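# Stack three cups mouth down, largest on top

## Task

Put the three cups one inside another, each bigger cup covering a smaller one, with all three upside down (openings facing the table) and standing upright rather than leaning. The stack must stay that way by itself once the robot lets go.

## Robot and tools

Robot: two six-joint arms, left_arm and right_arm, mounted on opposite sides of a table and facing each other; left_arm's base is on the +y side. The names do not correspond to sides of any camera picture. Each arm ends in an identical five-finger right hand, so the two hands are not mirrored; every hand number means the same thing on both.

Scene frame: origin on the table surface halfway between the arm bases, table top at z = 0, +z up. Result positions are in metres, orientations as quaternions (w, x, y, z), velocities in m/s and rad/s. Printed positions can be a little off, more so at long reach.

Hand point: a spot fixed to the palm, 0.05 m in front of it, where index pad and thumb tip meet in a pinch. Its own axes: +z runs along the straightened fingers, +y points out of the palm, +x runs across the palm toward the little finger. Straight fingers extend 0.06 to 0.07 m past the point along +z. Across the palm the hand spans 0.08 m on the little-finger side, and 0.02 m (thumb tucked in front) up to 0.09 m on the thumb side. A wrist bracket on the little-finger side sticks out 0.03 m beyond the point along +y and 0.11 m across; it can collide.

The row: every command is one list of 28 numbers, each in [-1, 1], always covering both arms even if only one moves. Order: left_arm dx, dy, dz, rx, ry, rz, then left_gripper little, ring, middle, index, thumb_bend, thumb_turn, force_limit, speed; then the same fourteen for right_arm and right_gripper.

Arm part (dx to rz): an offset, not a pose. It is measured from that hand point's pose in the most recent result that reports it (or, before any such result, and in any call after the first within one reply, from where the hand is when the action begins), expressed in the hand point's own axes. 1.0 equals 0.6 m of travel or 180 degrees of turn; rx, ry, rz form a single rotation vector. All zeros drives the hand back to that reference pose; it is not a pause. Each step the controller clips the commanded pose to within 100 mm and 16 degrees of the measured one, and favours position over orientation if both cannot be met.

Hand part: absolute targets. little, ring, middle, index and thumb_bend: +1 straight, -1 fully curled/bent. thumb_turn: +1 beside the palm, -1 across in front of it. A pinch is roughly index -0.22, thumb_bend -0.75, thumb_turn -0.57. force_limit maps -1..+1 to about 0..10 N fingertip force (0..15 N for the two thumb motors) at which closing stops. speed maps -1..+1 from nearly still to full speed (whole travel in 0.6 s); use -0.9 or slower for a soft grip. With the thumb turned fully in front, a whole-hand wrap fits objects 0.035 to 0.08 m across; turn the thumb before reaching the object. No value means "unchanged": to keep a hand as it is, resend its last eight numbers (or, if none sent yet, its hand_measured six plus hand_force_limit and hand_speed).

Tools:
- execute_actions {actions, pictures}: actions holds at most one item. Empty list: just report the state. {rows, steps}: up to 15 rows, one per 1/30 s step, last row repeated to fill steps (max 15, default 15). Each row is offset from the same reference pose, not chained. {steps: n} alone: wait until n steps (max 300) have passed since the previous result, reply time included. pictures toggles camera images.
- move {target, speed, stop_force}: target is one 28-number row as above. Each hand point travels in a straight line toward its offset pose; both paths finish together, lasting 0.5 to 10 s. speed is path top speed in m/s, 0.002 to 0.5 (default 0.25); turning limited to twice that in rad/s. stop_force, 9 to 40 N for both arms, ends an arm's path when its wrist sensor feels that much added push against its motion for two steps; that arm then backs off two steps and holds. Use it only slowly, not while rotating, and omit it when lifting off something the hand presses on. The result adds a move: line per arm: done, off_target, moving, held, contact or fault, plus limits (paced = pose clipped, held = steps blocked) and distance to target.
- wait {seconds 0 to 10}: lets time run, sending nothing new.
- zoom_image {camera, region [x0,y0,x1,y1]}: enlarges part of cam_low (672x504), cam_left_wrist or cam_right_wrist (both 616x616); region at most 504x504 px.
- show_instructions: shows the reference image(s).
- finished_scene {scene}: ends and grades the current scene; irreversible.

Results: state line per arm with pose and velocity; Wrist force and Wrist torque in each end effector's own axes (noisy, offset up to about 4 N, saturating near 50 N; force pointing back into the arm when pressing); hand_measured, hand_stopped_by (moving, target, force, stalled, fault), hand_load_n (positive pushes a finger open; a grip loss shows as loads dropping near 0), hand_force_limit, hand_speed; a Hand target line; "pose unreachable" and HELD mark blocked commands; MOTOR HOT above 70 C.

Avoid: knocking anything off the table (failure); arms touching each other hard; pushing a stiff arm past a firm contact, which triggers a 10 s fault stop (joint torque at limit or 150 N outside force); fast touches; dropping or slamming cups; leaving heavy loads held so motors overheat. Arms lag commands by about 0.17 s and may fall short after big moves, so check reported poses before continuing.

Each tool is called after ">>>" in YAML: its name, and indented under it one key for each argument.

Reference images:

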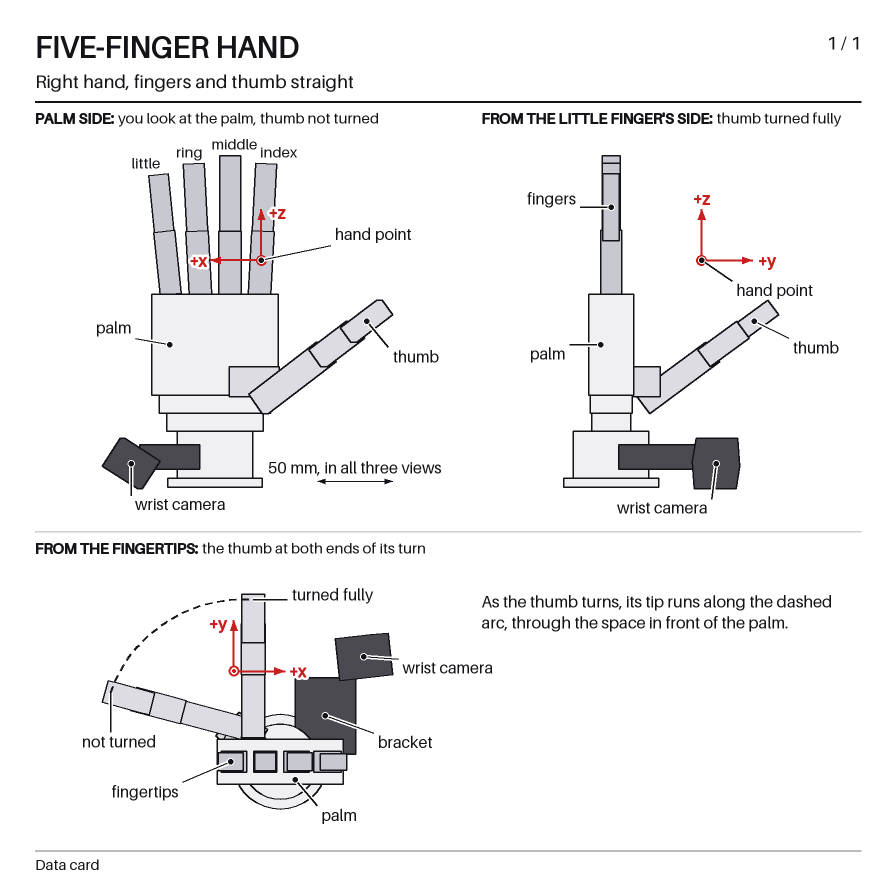

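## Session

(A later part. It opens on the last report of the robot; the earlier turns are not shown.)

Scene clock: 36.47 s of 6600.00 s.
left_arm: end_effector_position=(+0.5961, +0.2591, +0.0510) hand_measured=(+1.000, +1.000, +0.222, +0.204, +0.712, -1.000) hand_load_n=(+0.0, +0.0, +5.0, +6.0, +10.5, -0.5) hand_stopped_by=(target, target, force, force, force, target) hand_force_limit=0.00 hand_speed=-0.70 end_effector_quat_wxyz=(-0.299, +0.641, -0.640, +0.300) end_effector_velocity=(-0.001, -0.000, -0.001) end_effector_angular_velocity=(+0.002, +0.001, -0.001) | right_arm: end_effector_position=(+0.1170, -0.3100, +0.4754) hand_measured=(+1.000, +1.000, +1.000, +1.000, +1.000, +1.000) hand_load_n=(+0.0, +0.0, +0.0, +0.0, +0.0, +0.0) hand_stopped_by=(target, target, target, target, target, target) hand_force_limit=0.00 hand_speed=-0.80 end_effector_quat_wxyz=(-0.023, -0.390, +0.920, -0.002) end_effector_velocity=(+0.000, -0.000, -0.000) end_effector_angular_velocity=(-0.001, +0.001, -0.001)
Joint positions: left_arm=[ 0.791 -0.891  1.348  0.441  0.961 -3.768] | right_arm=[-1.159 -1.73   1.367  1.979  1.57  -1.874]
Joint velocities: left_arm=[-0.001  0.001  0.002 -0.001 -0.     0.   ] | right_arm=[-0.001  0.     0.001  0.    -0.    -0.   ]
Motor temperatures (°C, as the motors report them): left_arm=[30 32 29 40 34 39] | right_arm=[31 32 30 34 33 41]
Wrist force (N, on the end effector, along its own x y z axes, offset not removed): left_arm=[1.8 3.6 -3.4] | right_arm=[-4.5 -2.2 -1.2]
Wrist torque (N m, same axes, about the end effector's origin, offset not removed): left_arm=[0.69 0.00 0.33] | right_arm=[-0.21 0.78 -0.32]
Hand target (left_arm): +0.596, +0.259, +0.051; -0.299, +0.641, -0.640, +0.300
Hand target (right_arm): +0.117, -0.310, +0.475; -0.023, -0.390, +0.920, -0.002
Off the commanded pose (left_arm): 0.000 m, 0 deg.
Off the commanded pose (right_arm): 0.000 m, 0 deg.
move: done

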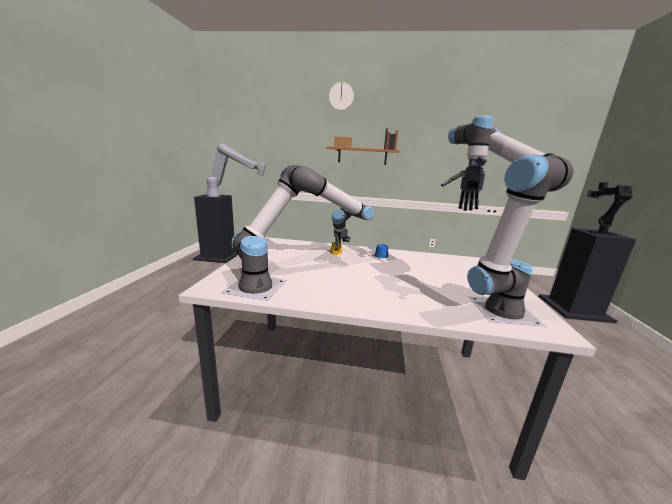

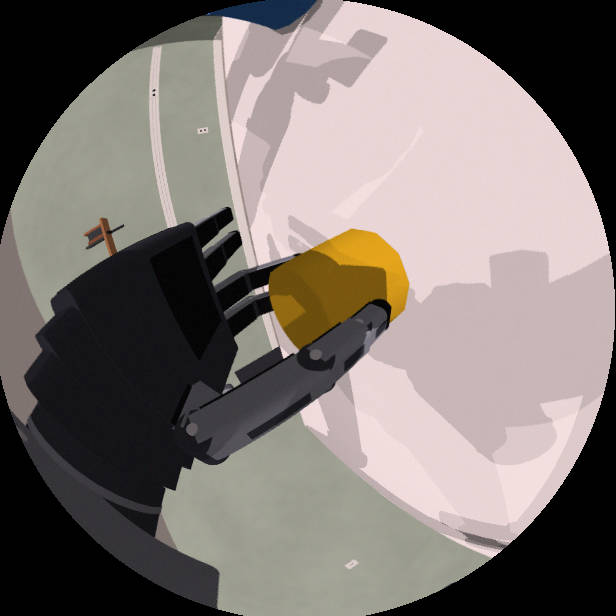

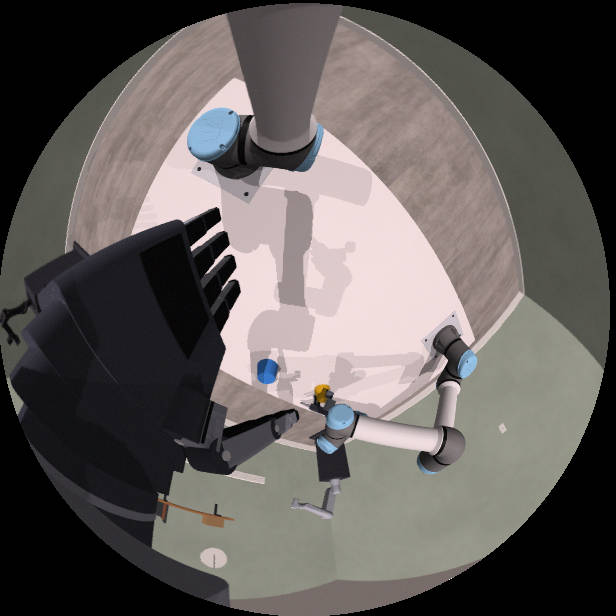

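>>> execute_actions:
  actions:
    - {"rows":[[0,0,0,0,0,0,1,1,0.8,0.8,1,-1,0,0,0,0,0,0,0,0,1,1,1,1,1,1,0,-0.8]],"steps":12}
  pictures: false

>>> move:
  target: [0,-0.097,-0.092,0,0,0,1,1,0.8,0.8,1,-1,0,0,0,0,0,0,0,0,1,1,1,1,1,1,0,-0.8]
  speed: 0.15

>>> move:
  target: [0.5,-0.005,0.006,0,0.1915,0.1607,1,1,0.8,0.8,1,-1,0,0,0,0,0,0,0,0,1,1,1,1,1,1,0,-0.8]

Scene clock: 39.53 s of 6600.00 s.
left_arm: end_effector_position=(+0.5961, +0.2592, +0.0509) hand_measured=(+1.000, +1.000, +0.716, +0.698, +0.998, -1.000) hand_load_n=(+0.0, +0.0, +0.0, +0.0, +0.0, +0.0) hand_stopped_by=(target, target, moving, moving, moving, target) hand_force_limit=0.00 hand_speed=0.00 end_effector_quat_wxyz=(-0.299, +0.641, -0.640, +0.300) end_effector_velocity=(-0.000, -0.001, +0.001) end_effector_angular_velocity=(-0.001, -0.000, -0.002) | right_arm: end_effector_position=(+0.1170, -0.3100, +0.4754) hand_measured=(+1.000, +1.000, +1.000, +1.000, +1.000, +1.000) hand_load_n=(+0.0, +0.0, +0.0, +0.0, +0.0, +0.0) hand_stopped_by=(target, target, target, target, target, target) hand_force_limit=0.00 hand_speed=-0.80 end_effector_quat_wxyz=(-0.023, -0.390, +0.920, -0.002) end_effector_velocity=(-0.000, -0.000, -0.000) end_effector_angular_velocity=(-0.000, +0.000, -0.000)
Joint positions: left_arm=[ 0.791 -0.891  1.348  0.441  0.961 -3.768] | right_arm=[-1.159 -1.73   1.367  1.979  1.57  -1.874]
Joint velocities: left_arm=[-0.001 -0.001 -0.     0.     0.001  0.   ] | right_arm=[-0. -0.  0.  0.  0. -0.]
Motor temperatures (°C, as the motors report them): left_arm=[30 32 29 40 34 39] | right_arm=[31 32 30 34 33 41]
Wrist force (N, on the end effector, along its own x y z axes, offset not removed): left_arm=[2.2 3.2 -0.6] | right_arm=[-1.7 -2.0 -1.5]
Wrist torque (N m, same axes, about the end effector's origin, offset not removed): left_arm=[0.47 -0.20 0.27] | right_arm=[-0.20 0.31 -0.16]
Hand target (left_arm): +0.596, +0.259, +0.051; -0.299, +0.641, -0.640, +0.300
Hand target (right_arm): +0.117, -0.310, +0.475; -0.023, -0.390, +0.920, -0.002
Off the commanded pose (left_arm): 0.000 m, 0 deg.
Off the commanded pose (right_arm): 0.000 m, 0 deg.
Steps of this call (steps 1 to 80: nothing new was sent; steps 81 to 92: all 12 steps of this action). Readings (end_effector_position | what the end effector reports):
81: left_arm (+0.5961, +0.2591, +0.0509) | right_arm (+0.1170, -0.3100, +0.4754) | left_arm hand_measured=(+1.000, +1.000, +0.222, +0.204, +0.712, -1.000) hand_load_n=(+0.0, +0.0, +5.0, +6.0, +10.5, -0.5) hand_stopped_by=(target, target, moving, moving, moving, target) hand_force_limit=0.00 hand_speed=0.00 | right_arm hand_measured=(+1.000, +1.000, +1.000, +1.000, +1.000, +1.000) hand_load_n=(+0.0, +0.0, +0.0, +0.0, +0.0, +0.0) hand_stopped_by=(target, target, target, target, target, target) hand_force_limit=0.00 hand_speed=-0.80
82: left_arm (+0.5961, +0.2591, +0.0509) | right_arm (+0.1170, -0.3100, +0.4754) | left_arm hand_measured=(+1.000, +1.000, +0.222, +0.204, +0.712, -1.000) hand_load_n=(+0.0, +0.0, +5.0, +6.0, +10.5, -0.5) hand_stopped_by=(target, target, moving, moving, moving, target) hand_force_limit=0.00 hand_speed=0.00 | right_arm hand_measured=(+1.000, +1.000, +1.000, +1.000, +1.000, +1.000) hand_load_n=(+0.0, +0.0, +0.0, +0.0, +0.0, +0.0) hand_stopped_by=(target, target, target, target, target, target) hand_force_limit=0.00 hand_speed=-0.80
84: left_arm (+0.5961, +0.2591, +0.0509) | right_arm (+0.1170, -0.3100, +0.4754) | left_arm hand_measured=(+1.000, +1.000, +0.270, +0.254, +0.738, -1.000) hand_load_n=(+0.0, +0.0, +0.0, +0.0, +0.0, +0.0) hand_stopped_by=(target, target, moving, moving, moving, target) hand_force_limit=0.00 hand_speed=0.00 | right_arm hand_measured=(+1.000, +1.000, +1.000, +1.000, +1.000, +1.000) hand_load_n=(+0.0, +0.0, +0.0, +0.0, +0.0, +0.0) hand_stopped_by=(target, target, target, target, target, target) hand_force_limit=0.00 hand_speed=-0.80
88: left_arm (+0.5961, +0.2592, +0.0509) | right_arm (+0.1170, -0.3100, +0.4754) | left_arm hand_measured=(+1.000, +1.000, +0.492, +0.476, +0.878, -1.000) hand_load_n=(+0.0, +0.0, +0.0, +0.0, +0.0, +0.0) hand_stopped_by=(target, target, moving, moving, moving, target) hand_force_limit=0.00 hand_speed=0.00 | right_arm hand_measured=(+1.000, +1.000, +1.000, +1.000, +1.000, +1.000) hand_load_n=(+0.0, +0.0, +0.0, +0.0, +0.0, +0.0) hand_stopped_by=(target, target, target, target, target, target) hand_force_limit=0.00 hand_speed=-0.80
92: the state above

Scene clock: 40.73 s of 6600.00 s.
left_arm: end_effector_position=(+0.5910, +0.2591, +0.1309) hand_measured=(+1.000, +1.000, +0.800, +0.800, +1.000, -1.000) hand_load_n=(+0.0, +0.0, +0.0, +0.0, +0.0, +0.0) hand_stopped_by=(target, target, target, target, target, target) hand_force_limit=0.00 hand_speed=0.00 end_effector_quat_wxyz=(-0.299, +0.641, -0.640, +0.300) end_effector_velocity=(+0.000, +0.001, +0.001) end_effector_angular_velocity=(+0.001, +0.001, +0.002) | right_arm: end_effector_position=(+0.1170, -0.3100, +0.4754) hand_measured=(+1.000, +1.000, +1.000, +1.000, +1.000, +1.000) hand_load_n=(+0.0, +0.0, +0.0, +0.0, +0.0, +0.0) hand_stopped_by=(target, target, target, target, target, target) hand_force_limit=0.00 hand_speed=-0.80 end_effector_quat_wxyz=(-0.023, -0.390, +0.920, -0.002) end_effector_velocity=(+0.000, +0.000, +0.000) end_effector_angular_velocity=(+0.000, -0.001, -0.000)
Joint positions: left_arm=[ 0.784 -0.971  1.266  0.607  0.956 -3.775] | right_arm=[-1.159 -1.73   1.367  1.979  1.57  -1.874]
Joint velocities: left_arm=[ 0.002 -0.001 -0.002  0.005 -0.    -0.   ] | right_arm=[ 0.     0.    -0.001 -0.    -0.     0.   ]
Motor temperatures (°C, as the motors report them): left_arm=[30 32 29 40 34 39] | right_arm=[31 32 30 34 33 41]
Wrist force (N, on the end effector, along its own x y z axes, offset not removed): left_arm=[0.6 1.6 -3.3] | right_arm=[-0.5 2.3 -1.7]
Wrist torque (N m, same axes, about the end effector's origin, offset not removed): left_arm=[0.23 0.03 0.13] | right_arm=[0.48 0.18 0.00]
Hand target (left_arm): +0.591, +0.259, +0.131; -0.299, +0.641, -0.640, +0.300
Hand target (right_arm): +0.117, -0.310, +0.475; -0.023, -0.390, +0.920, -0.002
Off the commanded pose (left_arm): 0.000 m, 0 deg.
Off the commanded pose (right_arm): 0.000 m, 0 deg.
move: done

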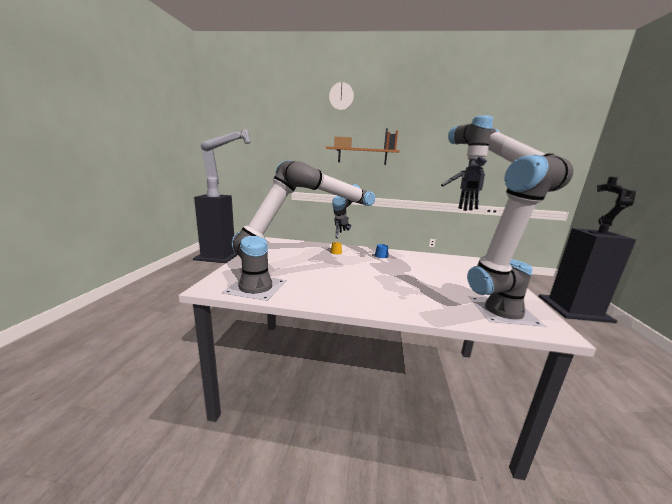

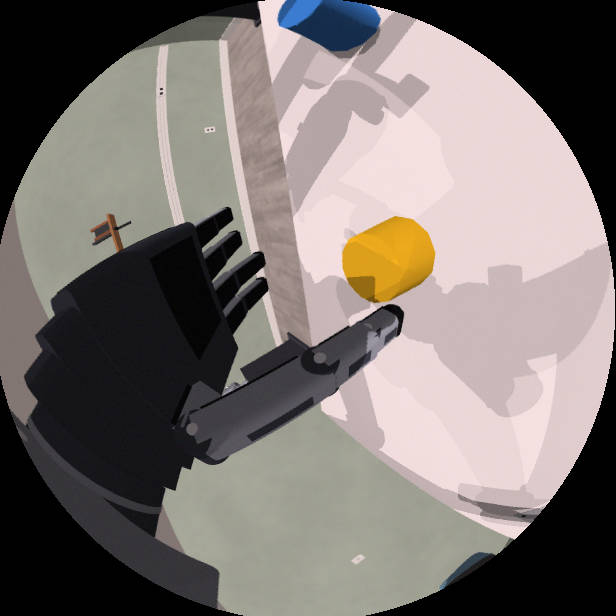

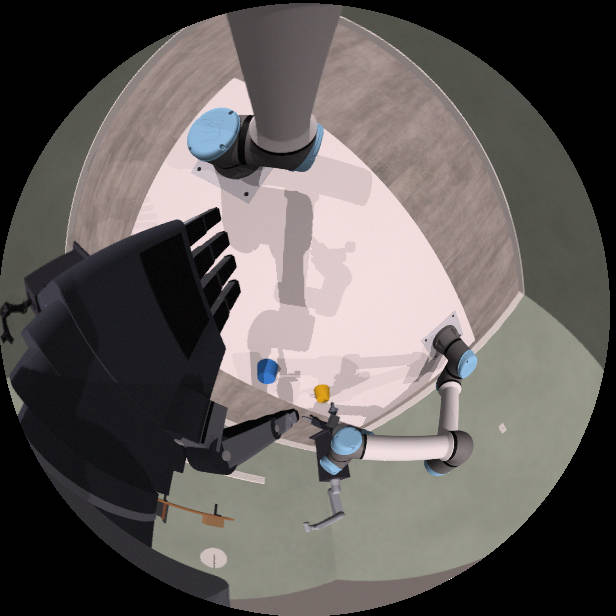

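Scene clock: 42.83 s of 6600.00 s.
left_arm: end_effector_position=(+0.5952, -0.0407, +0.1307) hand_measured=(+1.000, +1.000, +0.800, +0.800, +1.000, -1.000) hand_load_n=(+0.0, +0.0, +0.0, +0.0, +0.0, +0.0) hand_stopped_by=(target, target, target, target, target, target) hand_force_limit=0.00 hand_speed=0.00 end_effector_quat_wxyz=(-0.162, +0.347, -0.837, +0.391) end_effector_velocity=(+0.000, -0.001, +0.000) end_effector_angular_velocity=(+0.003, +0.004, -0.003) | right_arm: end_effector_position=(+0.1170, -0.3100, +0.4754) hand_measured=(+1.000, +1.000, +1.000, +1.000, +1.000, +1.000) hand_load_n=(+0.0, +0.0, +0.0, +0.0, +0.0, +0.0) hand_stopped_by=(target, target, target, target, target, target) hand_force_limit=0.00 hand_speed=-0.80 end_effector_quat_wxyz=(-0.023, -0.390, +0.920, -0.002) end_effector_velocity=(+0.000, +0.000, -0.000) end_effector_angular_velocity=(+0.000, -0.000, +0.001)
Joint positions: left_arm=[ 0.639 -0.591  0.556  0.742  1.409 -3.279] | right_arm=[-1.159 -1.73   1.367  1.979  1.57  -1.874]
Joint velocities: left_arm=[ 0.     0.011 -0.023  0.017  0.003  0.001] | right_arm=[ 0.    -0.     0.001 -0.001 -0.    -0.   ]
Motor temperatures (°C, as the motors report them): left_arm=[30 32 29 40 34 39] | right_arm=[31 32 30 34 33 41]
Wrist force (N, on the end effector, along its own x y z axes, offset not removed): left_arm=[0.6 1.4 -3.1] | right_arm=[-4.8 -4.0 1.5]
Wrist torque (N m, same axes, about the end effector's origin, offset not removed): left_arm=[0.40 0.03 0.20] | right_arm=[-0.74 0.66 -0.47]
Hand target (left_arm): +0.595, -0.041, +0.131; +0.162, -0.347, +0.837, -0.391
Hand target (right_arm): +0.117, -0.310, +0.475; -0.023, -0.390, +0.920, -0.002
Off the commanded pose (left_arm): 0.001 m, 0 deg.
Off the commanded pose (right_arm): 0.000 m, 0 deg.
move: done

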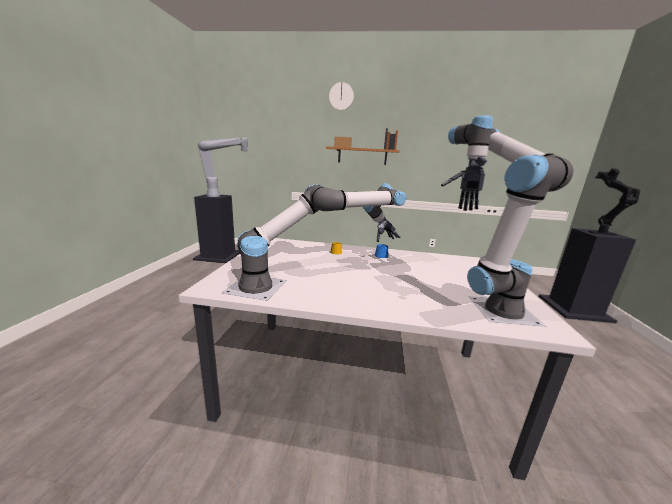

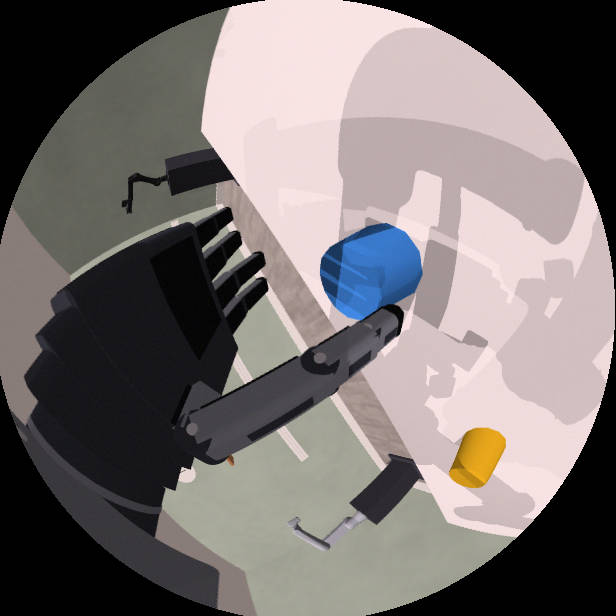

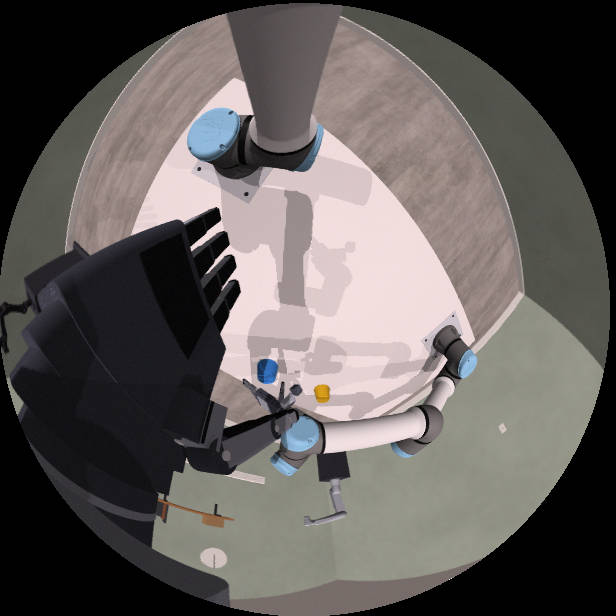

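>>> move:
  target: [-0.026,0.089,0.088,0,0,0,1,1,0.8,0.8,1,-1,0,0,0,0,0,0,0,0,1,1,1,1,1,1,0,-0.8]
  speed: 0.07
  stop_force: 10

Scene clock: 45.87 s of 6600.00 s.
left_arm: end_effector_position=(+0.6107, -0.0340, +0.0560) hand_measured=(+1.000, +1.000, +0.800, +0.800, +1.000, -1.000) hand_load_n=(+0.0, +0.0, +0.0, +0.0, +0.0, +0.0) hand_stopped_by=(target, target, target, target, target, target) hand_force_limit=0.00 hand_speed=0.00 end_effector_quat_wxyz=(-0.162, +0.347, -0.837, +0.391) end_effector_velocity=(+0.001, +0.000, -0.001) end_effector_angular_velocity=(-0.002, -0.000, +0.000) | right_arm: end_effector_position=(+0.1170, -0.3100, +0.4754) hand_measured=(+1.000, +1.000, +1.000, +1.000, +1.000, +1.000) hand_load_n=(+0.0, +0.0, +0.0, +0.0, +0.0, +0.0) hand_stopped_by=(target, target, target, target, target, target) hand_force_limit=0.00 hand_speed=-0.80 end_effector_quat_wxyz=(-0.023, -0.390, +0.920, -0.002) end_effector_velocity=(-0.000, -0.000, +0.000) end_effector_angular_velocity=(-0.001, +0.002, -0.000)
Joint positions: left_arm=[ 0.663 -0.554  0.675  0.584  1.428 -3.263] | right_arm=[-1.159 -1.73   1.367  1.979  1.57  -1.874]
Joint velocities: left_arm=[ 0.001  0.001  0.002 -0.004  0.001  0.   ] | right_arm=[-0.     0.     0.     0.002  0.    -0.   ]
Motor temperatures (°C, as the motors report them): left_arm=[30 32 29 40 34 39] | right_arm=[31 32 30 34 33 41]
Wrist force (N, on the end effector, along its own x y z axes, offset not removed): left_arm=[1.1 1.5 -3.0] | right_arm=[0.9 -2.0 1.4]
Wrist torque (N m, same axes, about the end effector's origin, offset not removed): left_arm=[0.31 0.12 0.23] | right_arm=[-0.52 -0.18 -0.13]
Hand target (left_arm): +0.611, -0.034, +0.056; +0.162, -0.347, +0.837, -0.391
Hand target (right_arm): +0.117, -0.310, +0.475; -0.023, -0.390, +0.920, -0.002
Off the commanded pose (left_arm): 0.000 m, 0 deg.
Off the commanded pose (right_arm): 0.000 m, 0 deg.
move: done

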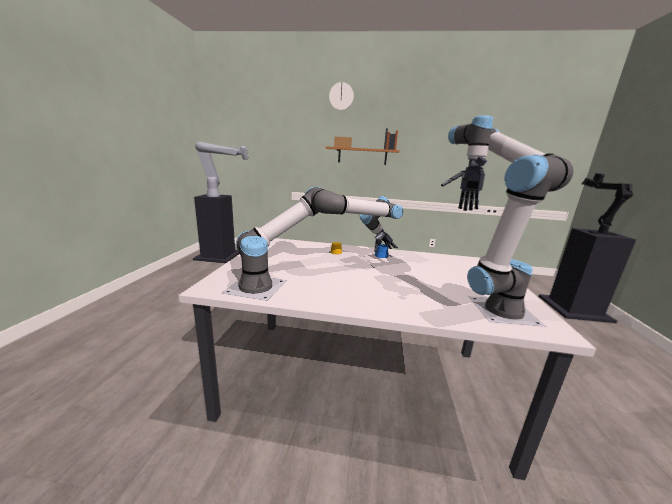

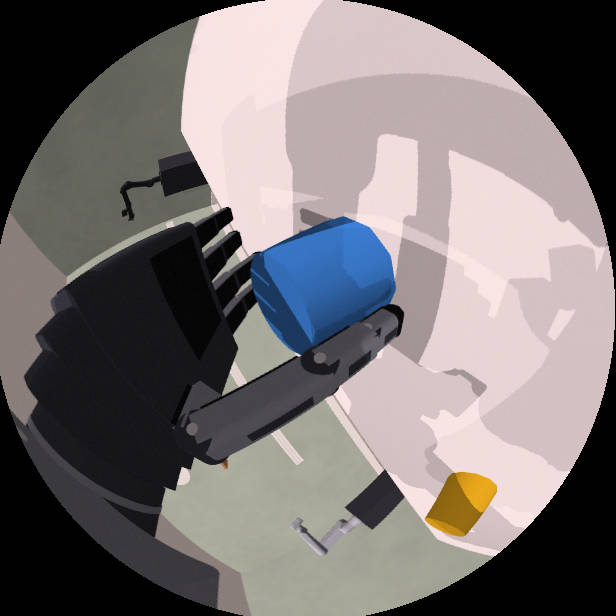

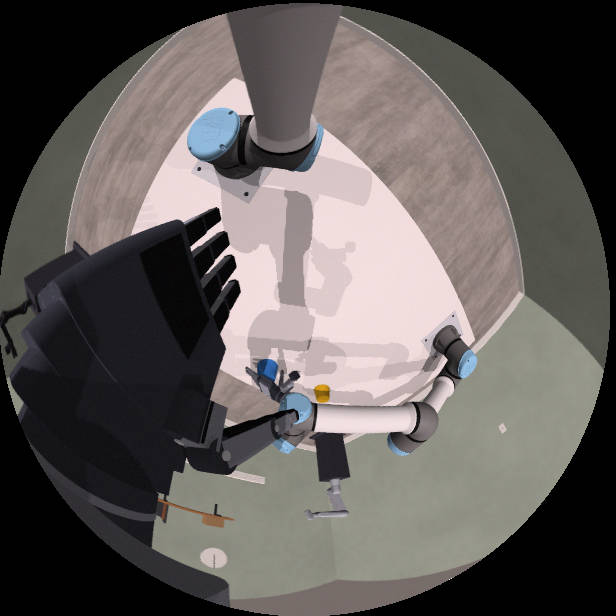

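>>> move:
  target: [0.003,-0.009,0.01,0,0,0,1,1,-0.3,-0.3,0.3,-1,0,-0.7,0,0,0,0,0,0,1,1,1,1,1,1,0,-0.8]
  speed: 0.05

>>> move:
  target: [0,-0.08,-0.125,0,0,0,1,1,-0.3,-0.3,0.3,-1,0,-0.7,0,0,0,0,0,0,1,1,1,1,1,1,0,-0.8]
  speed: 0.1

Scene clock: 48.33 s of 6600.00 s.
left_arm: end_effector_position=(+0.6151, -0.0409, +0.0563) hand_measured=(+1.000, +1.000, +0.354, +0.386, +0.742, -1.000) hand_load_n=(+0.0, +0.0, +8.0, +2.0, +10.0, +1.0) hand_stopped_by=(target, target, force, force, force, target) hand_force_limit=0.00 hand_speed=-0.70 end_effector_quat_wxyz=(-0.162, +0.347, -0.837, +0.391) end_effector_velocity=(+0.000, +0.001, -0.000) end_effector_angular_velocity=(+0.001, +0.000, +0.001) | right_arm: end_effector_position=(+0.1170, -0.3100, +0.4754) hand_measured=(+1.000, +1.000, +1.000, +1.000, +1.000, +1.000) hand_load_n=(+0.0, +0.0, +0.0, +0.0, +0.0, +0.0) hand_stopped_by=(target, target, target, target, target, target) hand_force_limit=0.00 hand_speed=-0.80 end_effector_quat_wxyz=(-0.023, -0.390, +0.920, -0.002) end_effector_velocity=(-0.000, +0.000, -0.000) end_effector_angular_velocity=(-0.000, +0.001, +0.001)
Joint positions: left_arm=[ 0.663 -0.522  0.612  0.614  1.428 -3.263] | right_arm=[-1.159 -1.73   1.367  1.979  1.57  -1.874]
Joint velocities: left_arm=[ 0.001  0.     0.     0.001 -0.001  0.   ] | right_arm=[ 0.001  0.001  0.001 -0.001 -0.    -0.001]
Motor temperatures (°C, as the motors report them): left_arm=[30 32 29 40 34 39] | right_arm=[31 32 30 34 33 41]
Wrist force (N, on the end effector, along its own x y z axes, offset not removed): left_arm=[-1.0 -1.0 -3.5] | right_arm=[-1.4 -1.3 -2.2]
Wrist torque (N m, same axes, about the end effector's origin, offset not removed): left_arm=[0.31 0.37 0.04] | right_arm=[-0.01 0.24 -0.39]
Hand target (left_arm): +0.615, -0.041, +0.056; +0.162, -0.347, +0.837, -0.391
Hand target (right_arm): +0.117, -0.310, +0.475; -0.023, -0.390, +0.920, -0.002
Off the commanded pose (left_arm): 0.000 m, 0 deg.
Off the commanded pose (right_arm): 0.000 m, 0 deg.
move: done

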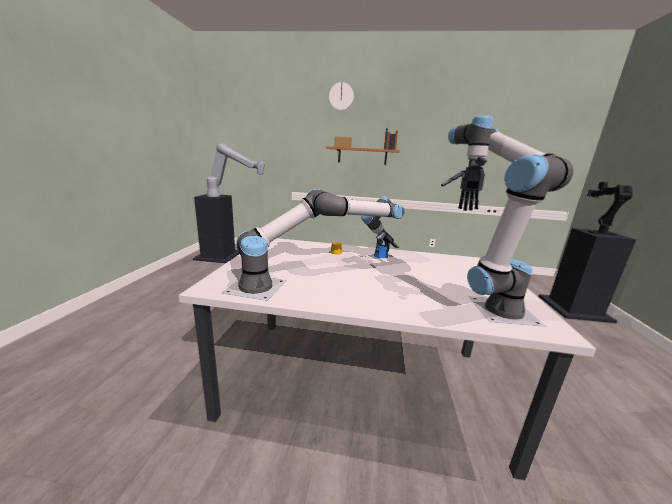

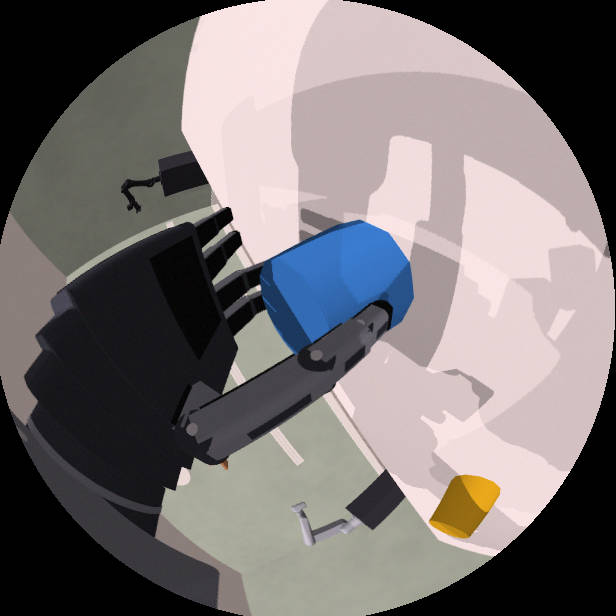

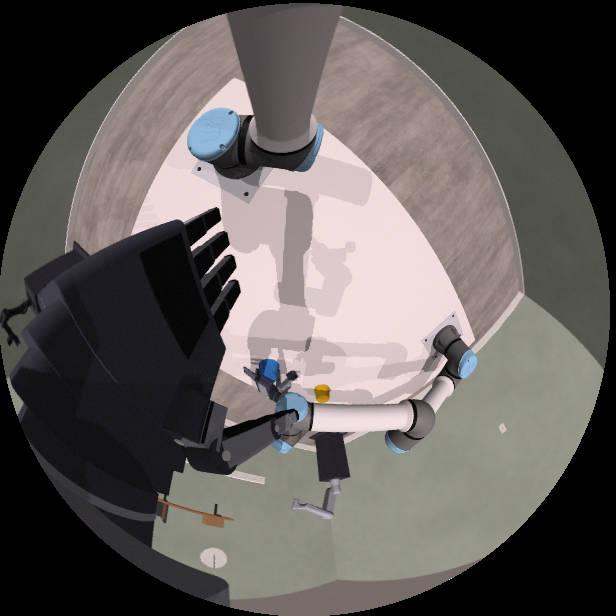

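Scene clock: 49.60 s of 6600.00 s.
left_arm: end_effector_position=(+0.5962, -0.0222, +0.1411) hand_measured=(+1.000, +1.000, +0.354, +0.386, +0.742, -1.000) hand_load_n=(+0.0, +0.0, +8.0, +2.0, +10.0, +1.0) hand_stopped_by=(target, target, force, force, force, target) hand_force_limit=0.00 hand_speed=-0.70 end_effector_quat_wxyz=(-0.162, +0.347, -0.837, +0.391) end_effector_velocity=(-0.001, +0.000, +0.002) end_effector_angular_velocity=(+0.000, -0.000, -0.000) | right_arm: end_effector_position=(+0.1170, -0.3100, +0.4754) hand_measured=(+1.000, +1.000, +1.000, +1.000, +1.000, +1.000) hand_load_n=(+0.0, +0.0, +0.0, +0.0, +0.0, +0.0) hand_stopped_by=(target, target, target, target, target, target) hand_force_limit=0.00 hand_speed=-0.80 end_effector_quat_wxyz=(-0.023, -0.390, +0.920, -0.002) end_effector_velocity=(+0.001, +0.000, -0.000) end_effector_angular_velocity=(-0.000, +0.000, +0.001)
Joint positions: left_arm=[ 0.655 -0.644  0.629  0.72   1.422 -3.268] | right_arm=[-1.159 -1.73   1.367  1.979  1.57  -1.874]
Joint velocities: left_arm=[-0.001 -0.002 -0.     0.003 -0.001 -0.   ] | right_arm=[ 0.     0.002 -0.001 -0.     0.    -0.001]
Motor temperatures (°C, as the motors report them): left_arm=[30 32 29 40 34 39] | right_arm=[31 32 30 34 33 41]
Wrist force (N, on the end effector, along its own x y z axes, offset not removed): left_arm=[2.2 -0.5 -1.1] | right_arm=[0.9 -0.5 -0.3]
Wrist torque (N m, same axes, about the end effector's origin, offset not removed): left_arm=[-0.30 -0.04 0.18] | right_arm=[0.11 0.10 0.28]
Hand target (left_arm): +0.596, -0.022, +0.141; +0.162, -0.347, +0.837, -0.391
Hand target (right_arm): +0.117, -0.310, +0.475; -0.023, -0.390, +0.920, -0.002
Off the commanded pose (left_arm): 0.000 m, 0 deg.
Off the commanded pose (right_arm): 0.000 m, 0 deg.
move: done

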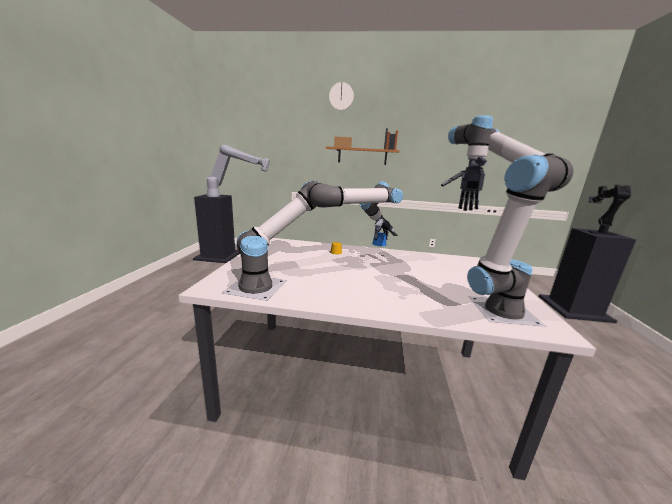

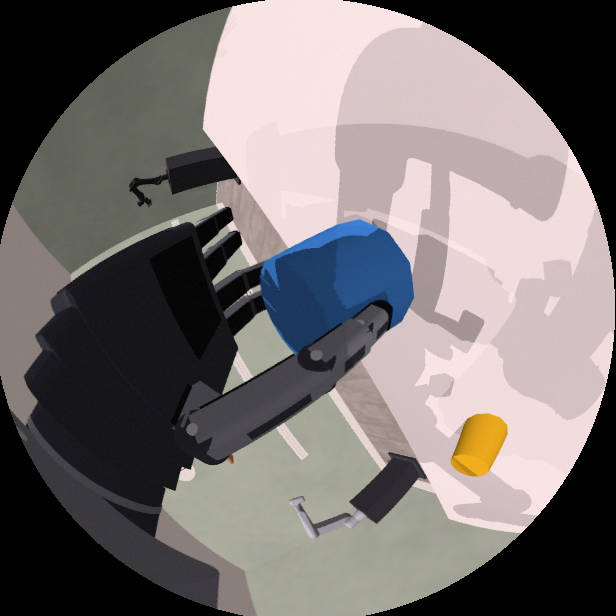

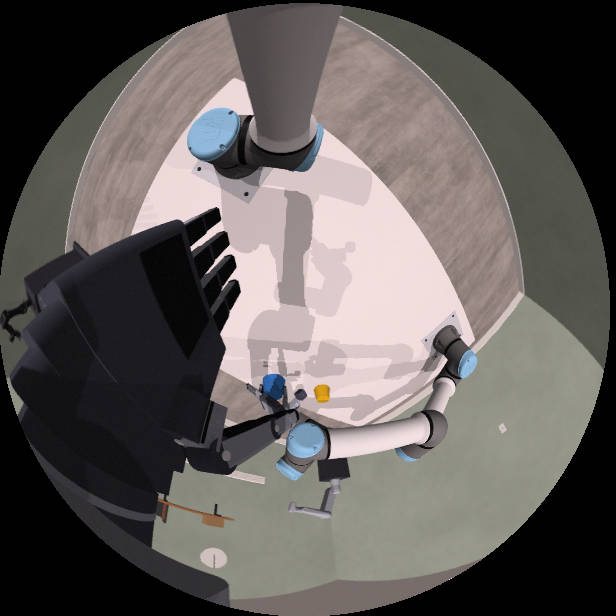

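>>> move:
  target: [-0.325,0.2167,-0.258,0,-0.1915,-0.1607,1,1,-0.3,-0.3,0.3,-1,0,-0.7,0,0,0,0,0,0,1,1,1,1,1,1,0,-0.8]
  speed: 0.2

>>> move:
  target: [0,0.045,0.0375,0,0,0,1,1,-0.3,-0.3,0.3,-1,0,-0.7,0,0,0,0,0,0,1,1,1,1,1,1,0,-0.8]
  speed: 0.04
  stop_force: 9

>>> zoom_image:
  camera: "cam_low"
  region: [300,205,380,265]

Scene clock: 54.40 s of 6600.00 s.
left_arm: end_effector_position=(+0.5915, +0.2584, +0.1411) hand_measured=(+1.000, +1.000, +0.354, +0.386, +0.742, -1.000) hand_load_n=(+0.0, +0.0, +8.0, +2.0, +10.0, +1.0) hand_stopped_by=(target, target, force, force, force, target) hand_force_limit=0.00 hand_speed=-0.70 end_effector_quat_wxyz=(-0.299, +0.641, -0.640, +0.300) end_effector_velocity=(+0.000, +0.001, +0.000) end_effector_angular_velocity=(-0.000, -0.001, +0.003) | right_arm: end_effector_position=(+0.1170, -0.3100, +0.4754) hand_measured=(+1.000, +1.000, +1.000, +1.000, +1.000, +1.000) hand_load_n=(+0.0, +0.0, +0.0, +0.0, +0.0, +0.0) hand_stopped_by=(target, target, target, target, target, target) hand_force_limit=0.00 hand_speed=-0.80 end_effector_quat_wxyz=(-0.023, -0.390, +0.920, -0.002) end_effector_velocity=(+0.000, +0.000, +0.000) end_effector_angular_velocity=(-0.000, -0.000, -0.000)
Joint positions: left_arm=[ 0.784 -0.977  1.248  0.631  0.956 -3.775] | right_arm=[-1.159 -1.73   1.367  1.979  1.57  -1.874]
Joint velocities: left_arm=[ 0.001 -0.001  0.001  0.    -0.002 -0.002] | right_arm=[-0.  0. -0. -0.  0. -0.]
Motor temperatures (°C, as the motors report them): left_arm=[30 32 29 40 34 39] | right_arm=[31 32 30 34 33 41]
Wrist force (N, on the end effector, along its own x y z axes, offset not removed): left_arm=[2.3 1.8 -2.3] | right_arm=[-0.4 -3.4 0.6]
Wrist torque (N m, same axes, about the end effector's origin, offset not removed): left_arm=[0.51 -0.08 0.22] | right_arm=[-0.37 0.22 0.01]
Hand target (left_arm): +0.592, +0.259, +0.141; -0.299, +0.641, -0.640, +0.300
Hand target (right_arm): +0.117, -0.310, +0.475; -0.023, -0.390, +0.920, -0.002
Off the commanded pose (left_arm): 0.001 m, 0 deg.
Off the commanded pose (right_arm): 0.000 m, 0 deg.
move: done

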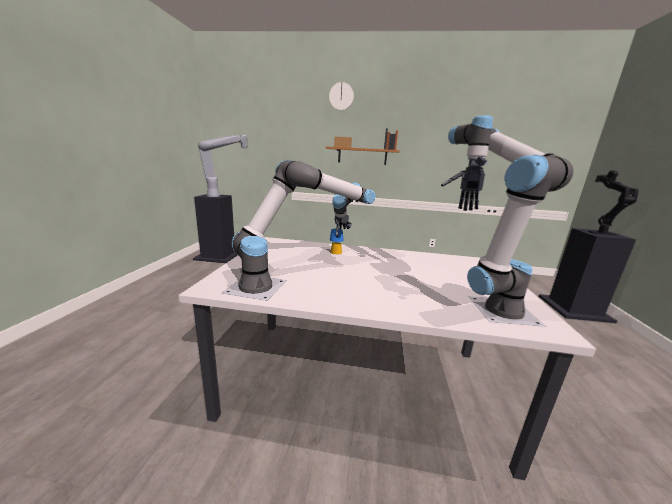

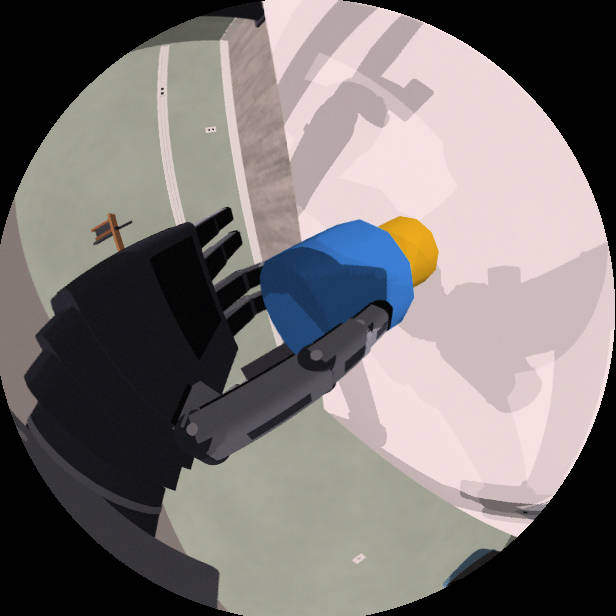

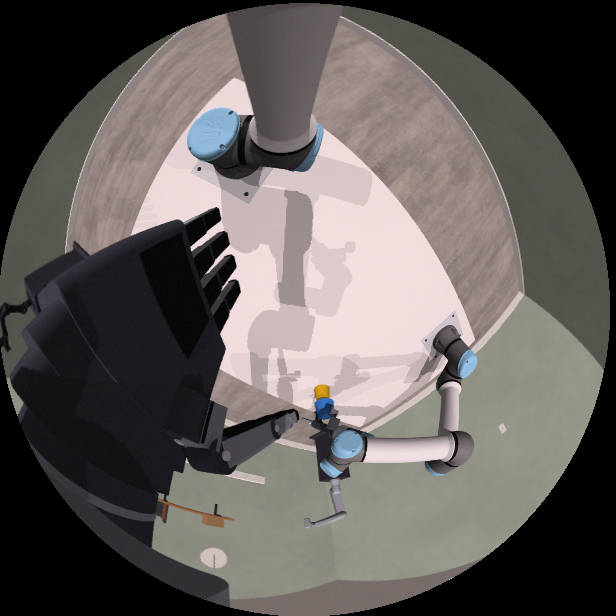

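Scene clock: 55.60 s of 6600.00 s.
left_arm: end_effector_position=(+0.5915, +0.2584, +0.1060) hand_measured=(+1.000, +1.000, +0.354, +0.386, +0.742, -1.000) hand_load_n=(+0.0, +0.0, +8.0, +2.0, +10.0, +1.0) hand_stopped_by=(target, target, force, force, force, target) hand_force_limit=0.00 hand_speed=-0.70 end_effector_quat_wxyz=(-0.299, +0.641, -0.640, +0.300) end_effector_velocity=(-0.001, +0.000, -0.002) end_effector_angular_velocity=(+0.002, +0.002, -0.001) | right_arm: end_effector_position=(+0.1170, -0.3100, +0.4754) hand_measured=(+1.000, +1.000, +1.000, +1.000, +1.000, +1.000) hand_load_n=(+0.0, +0.0, +0.0, +0.0, +0.0, +0.0) hand_stopped_by=(target, target, target, target, target, target) hand_force_limit=0.00 hand_speed=-0.80 end_effector_quat_wxyz=(-0.023, -0.390, +0.920, -0.002) end_effector_velocity=(-0.000, -0.000, -0.000) end_effector_angular_velocity=(-0.001, +0.002, +0.001)
Joint positions: left_arm=[ 0.783 -0.95   1.299  0.554  0.956 -3.775] | right_arm=[-1.159 -1.73   1.367  1.979  1.57  -1.874]
Joint velocities: left_arm=[-0.001  0.002  0.002 -0.002  0.     0.   ] | right_arm=[ 0.     0.     0.001  0.001 -0.    -0.   ]
Motor temperatures (°C, as the motors report them): left_arm=[30 32 29 40 34 39] | right_arm=[31 32 30 34 33 41]
Wrist force (N, on the end effector, along its own x y z axes, offset not removed): left_arm=[3.5 1.8 -4.9] | right_arm=[2.1 -1.8 -1.5]
Wrist torque (N m, same axes, about the end effector's origin, offset not removed): left_arm=[0.50 -0.34 0.44] | right_arm=[-0.20 -0.08 -0.20]
Hand target (left_arm): +0.591, +0.258, +0.106; -0.299, +0.641, -0.640, +0.300
Hand target (right_arm): +0.117, -0.310, +0.475; -0.023, -0.390, +0.920, -0.002
Off the commanded pose (left_arm): 0.000 m, 0 deg.
Off the commanded pose (right_arm): 0.000 m, 0 deg.
move: done

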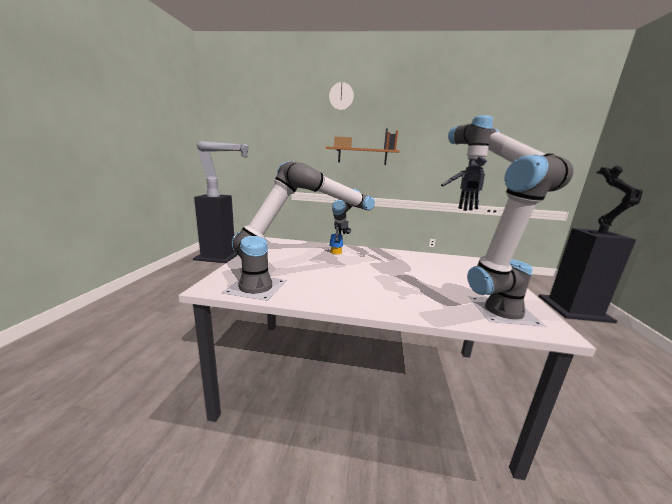

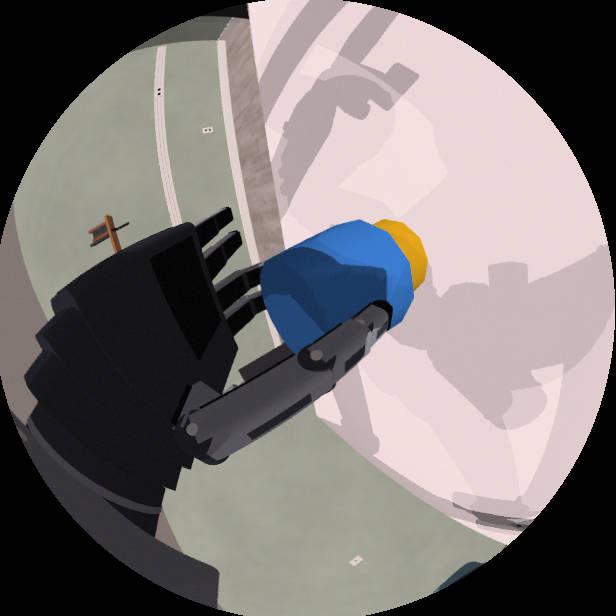

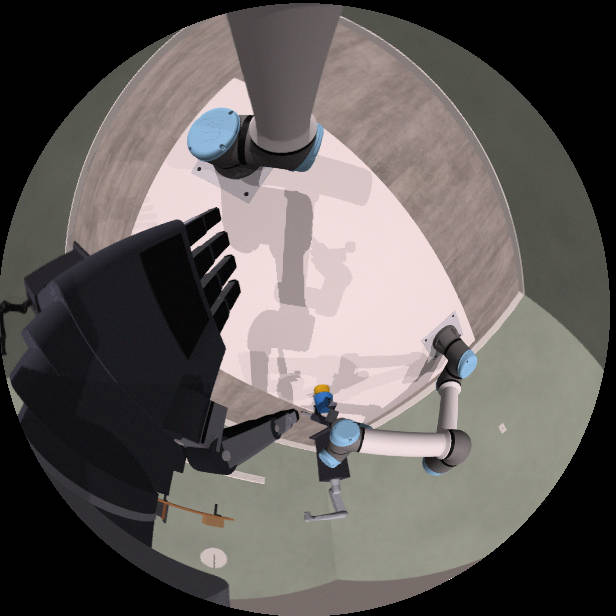

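Region (300, 205, 380, 265) of cam_low's 672x504 image, scaled by 6.300, with more detail than that image has; it fills the top 378 rows of this view, and the rest is white.

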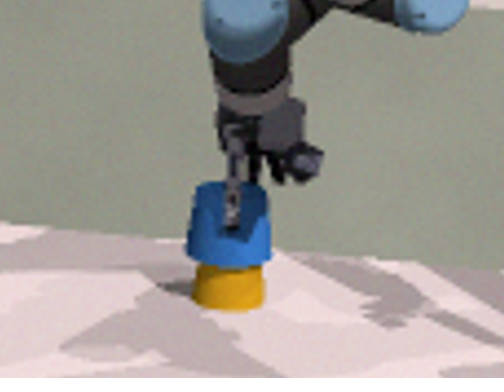

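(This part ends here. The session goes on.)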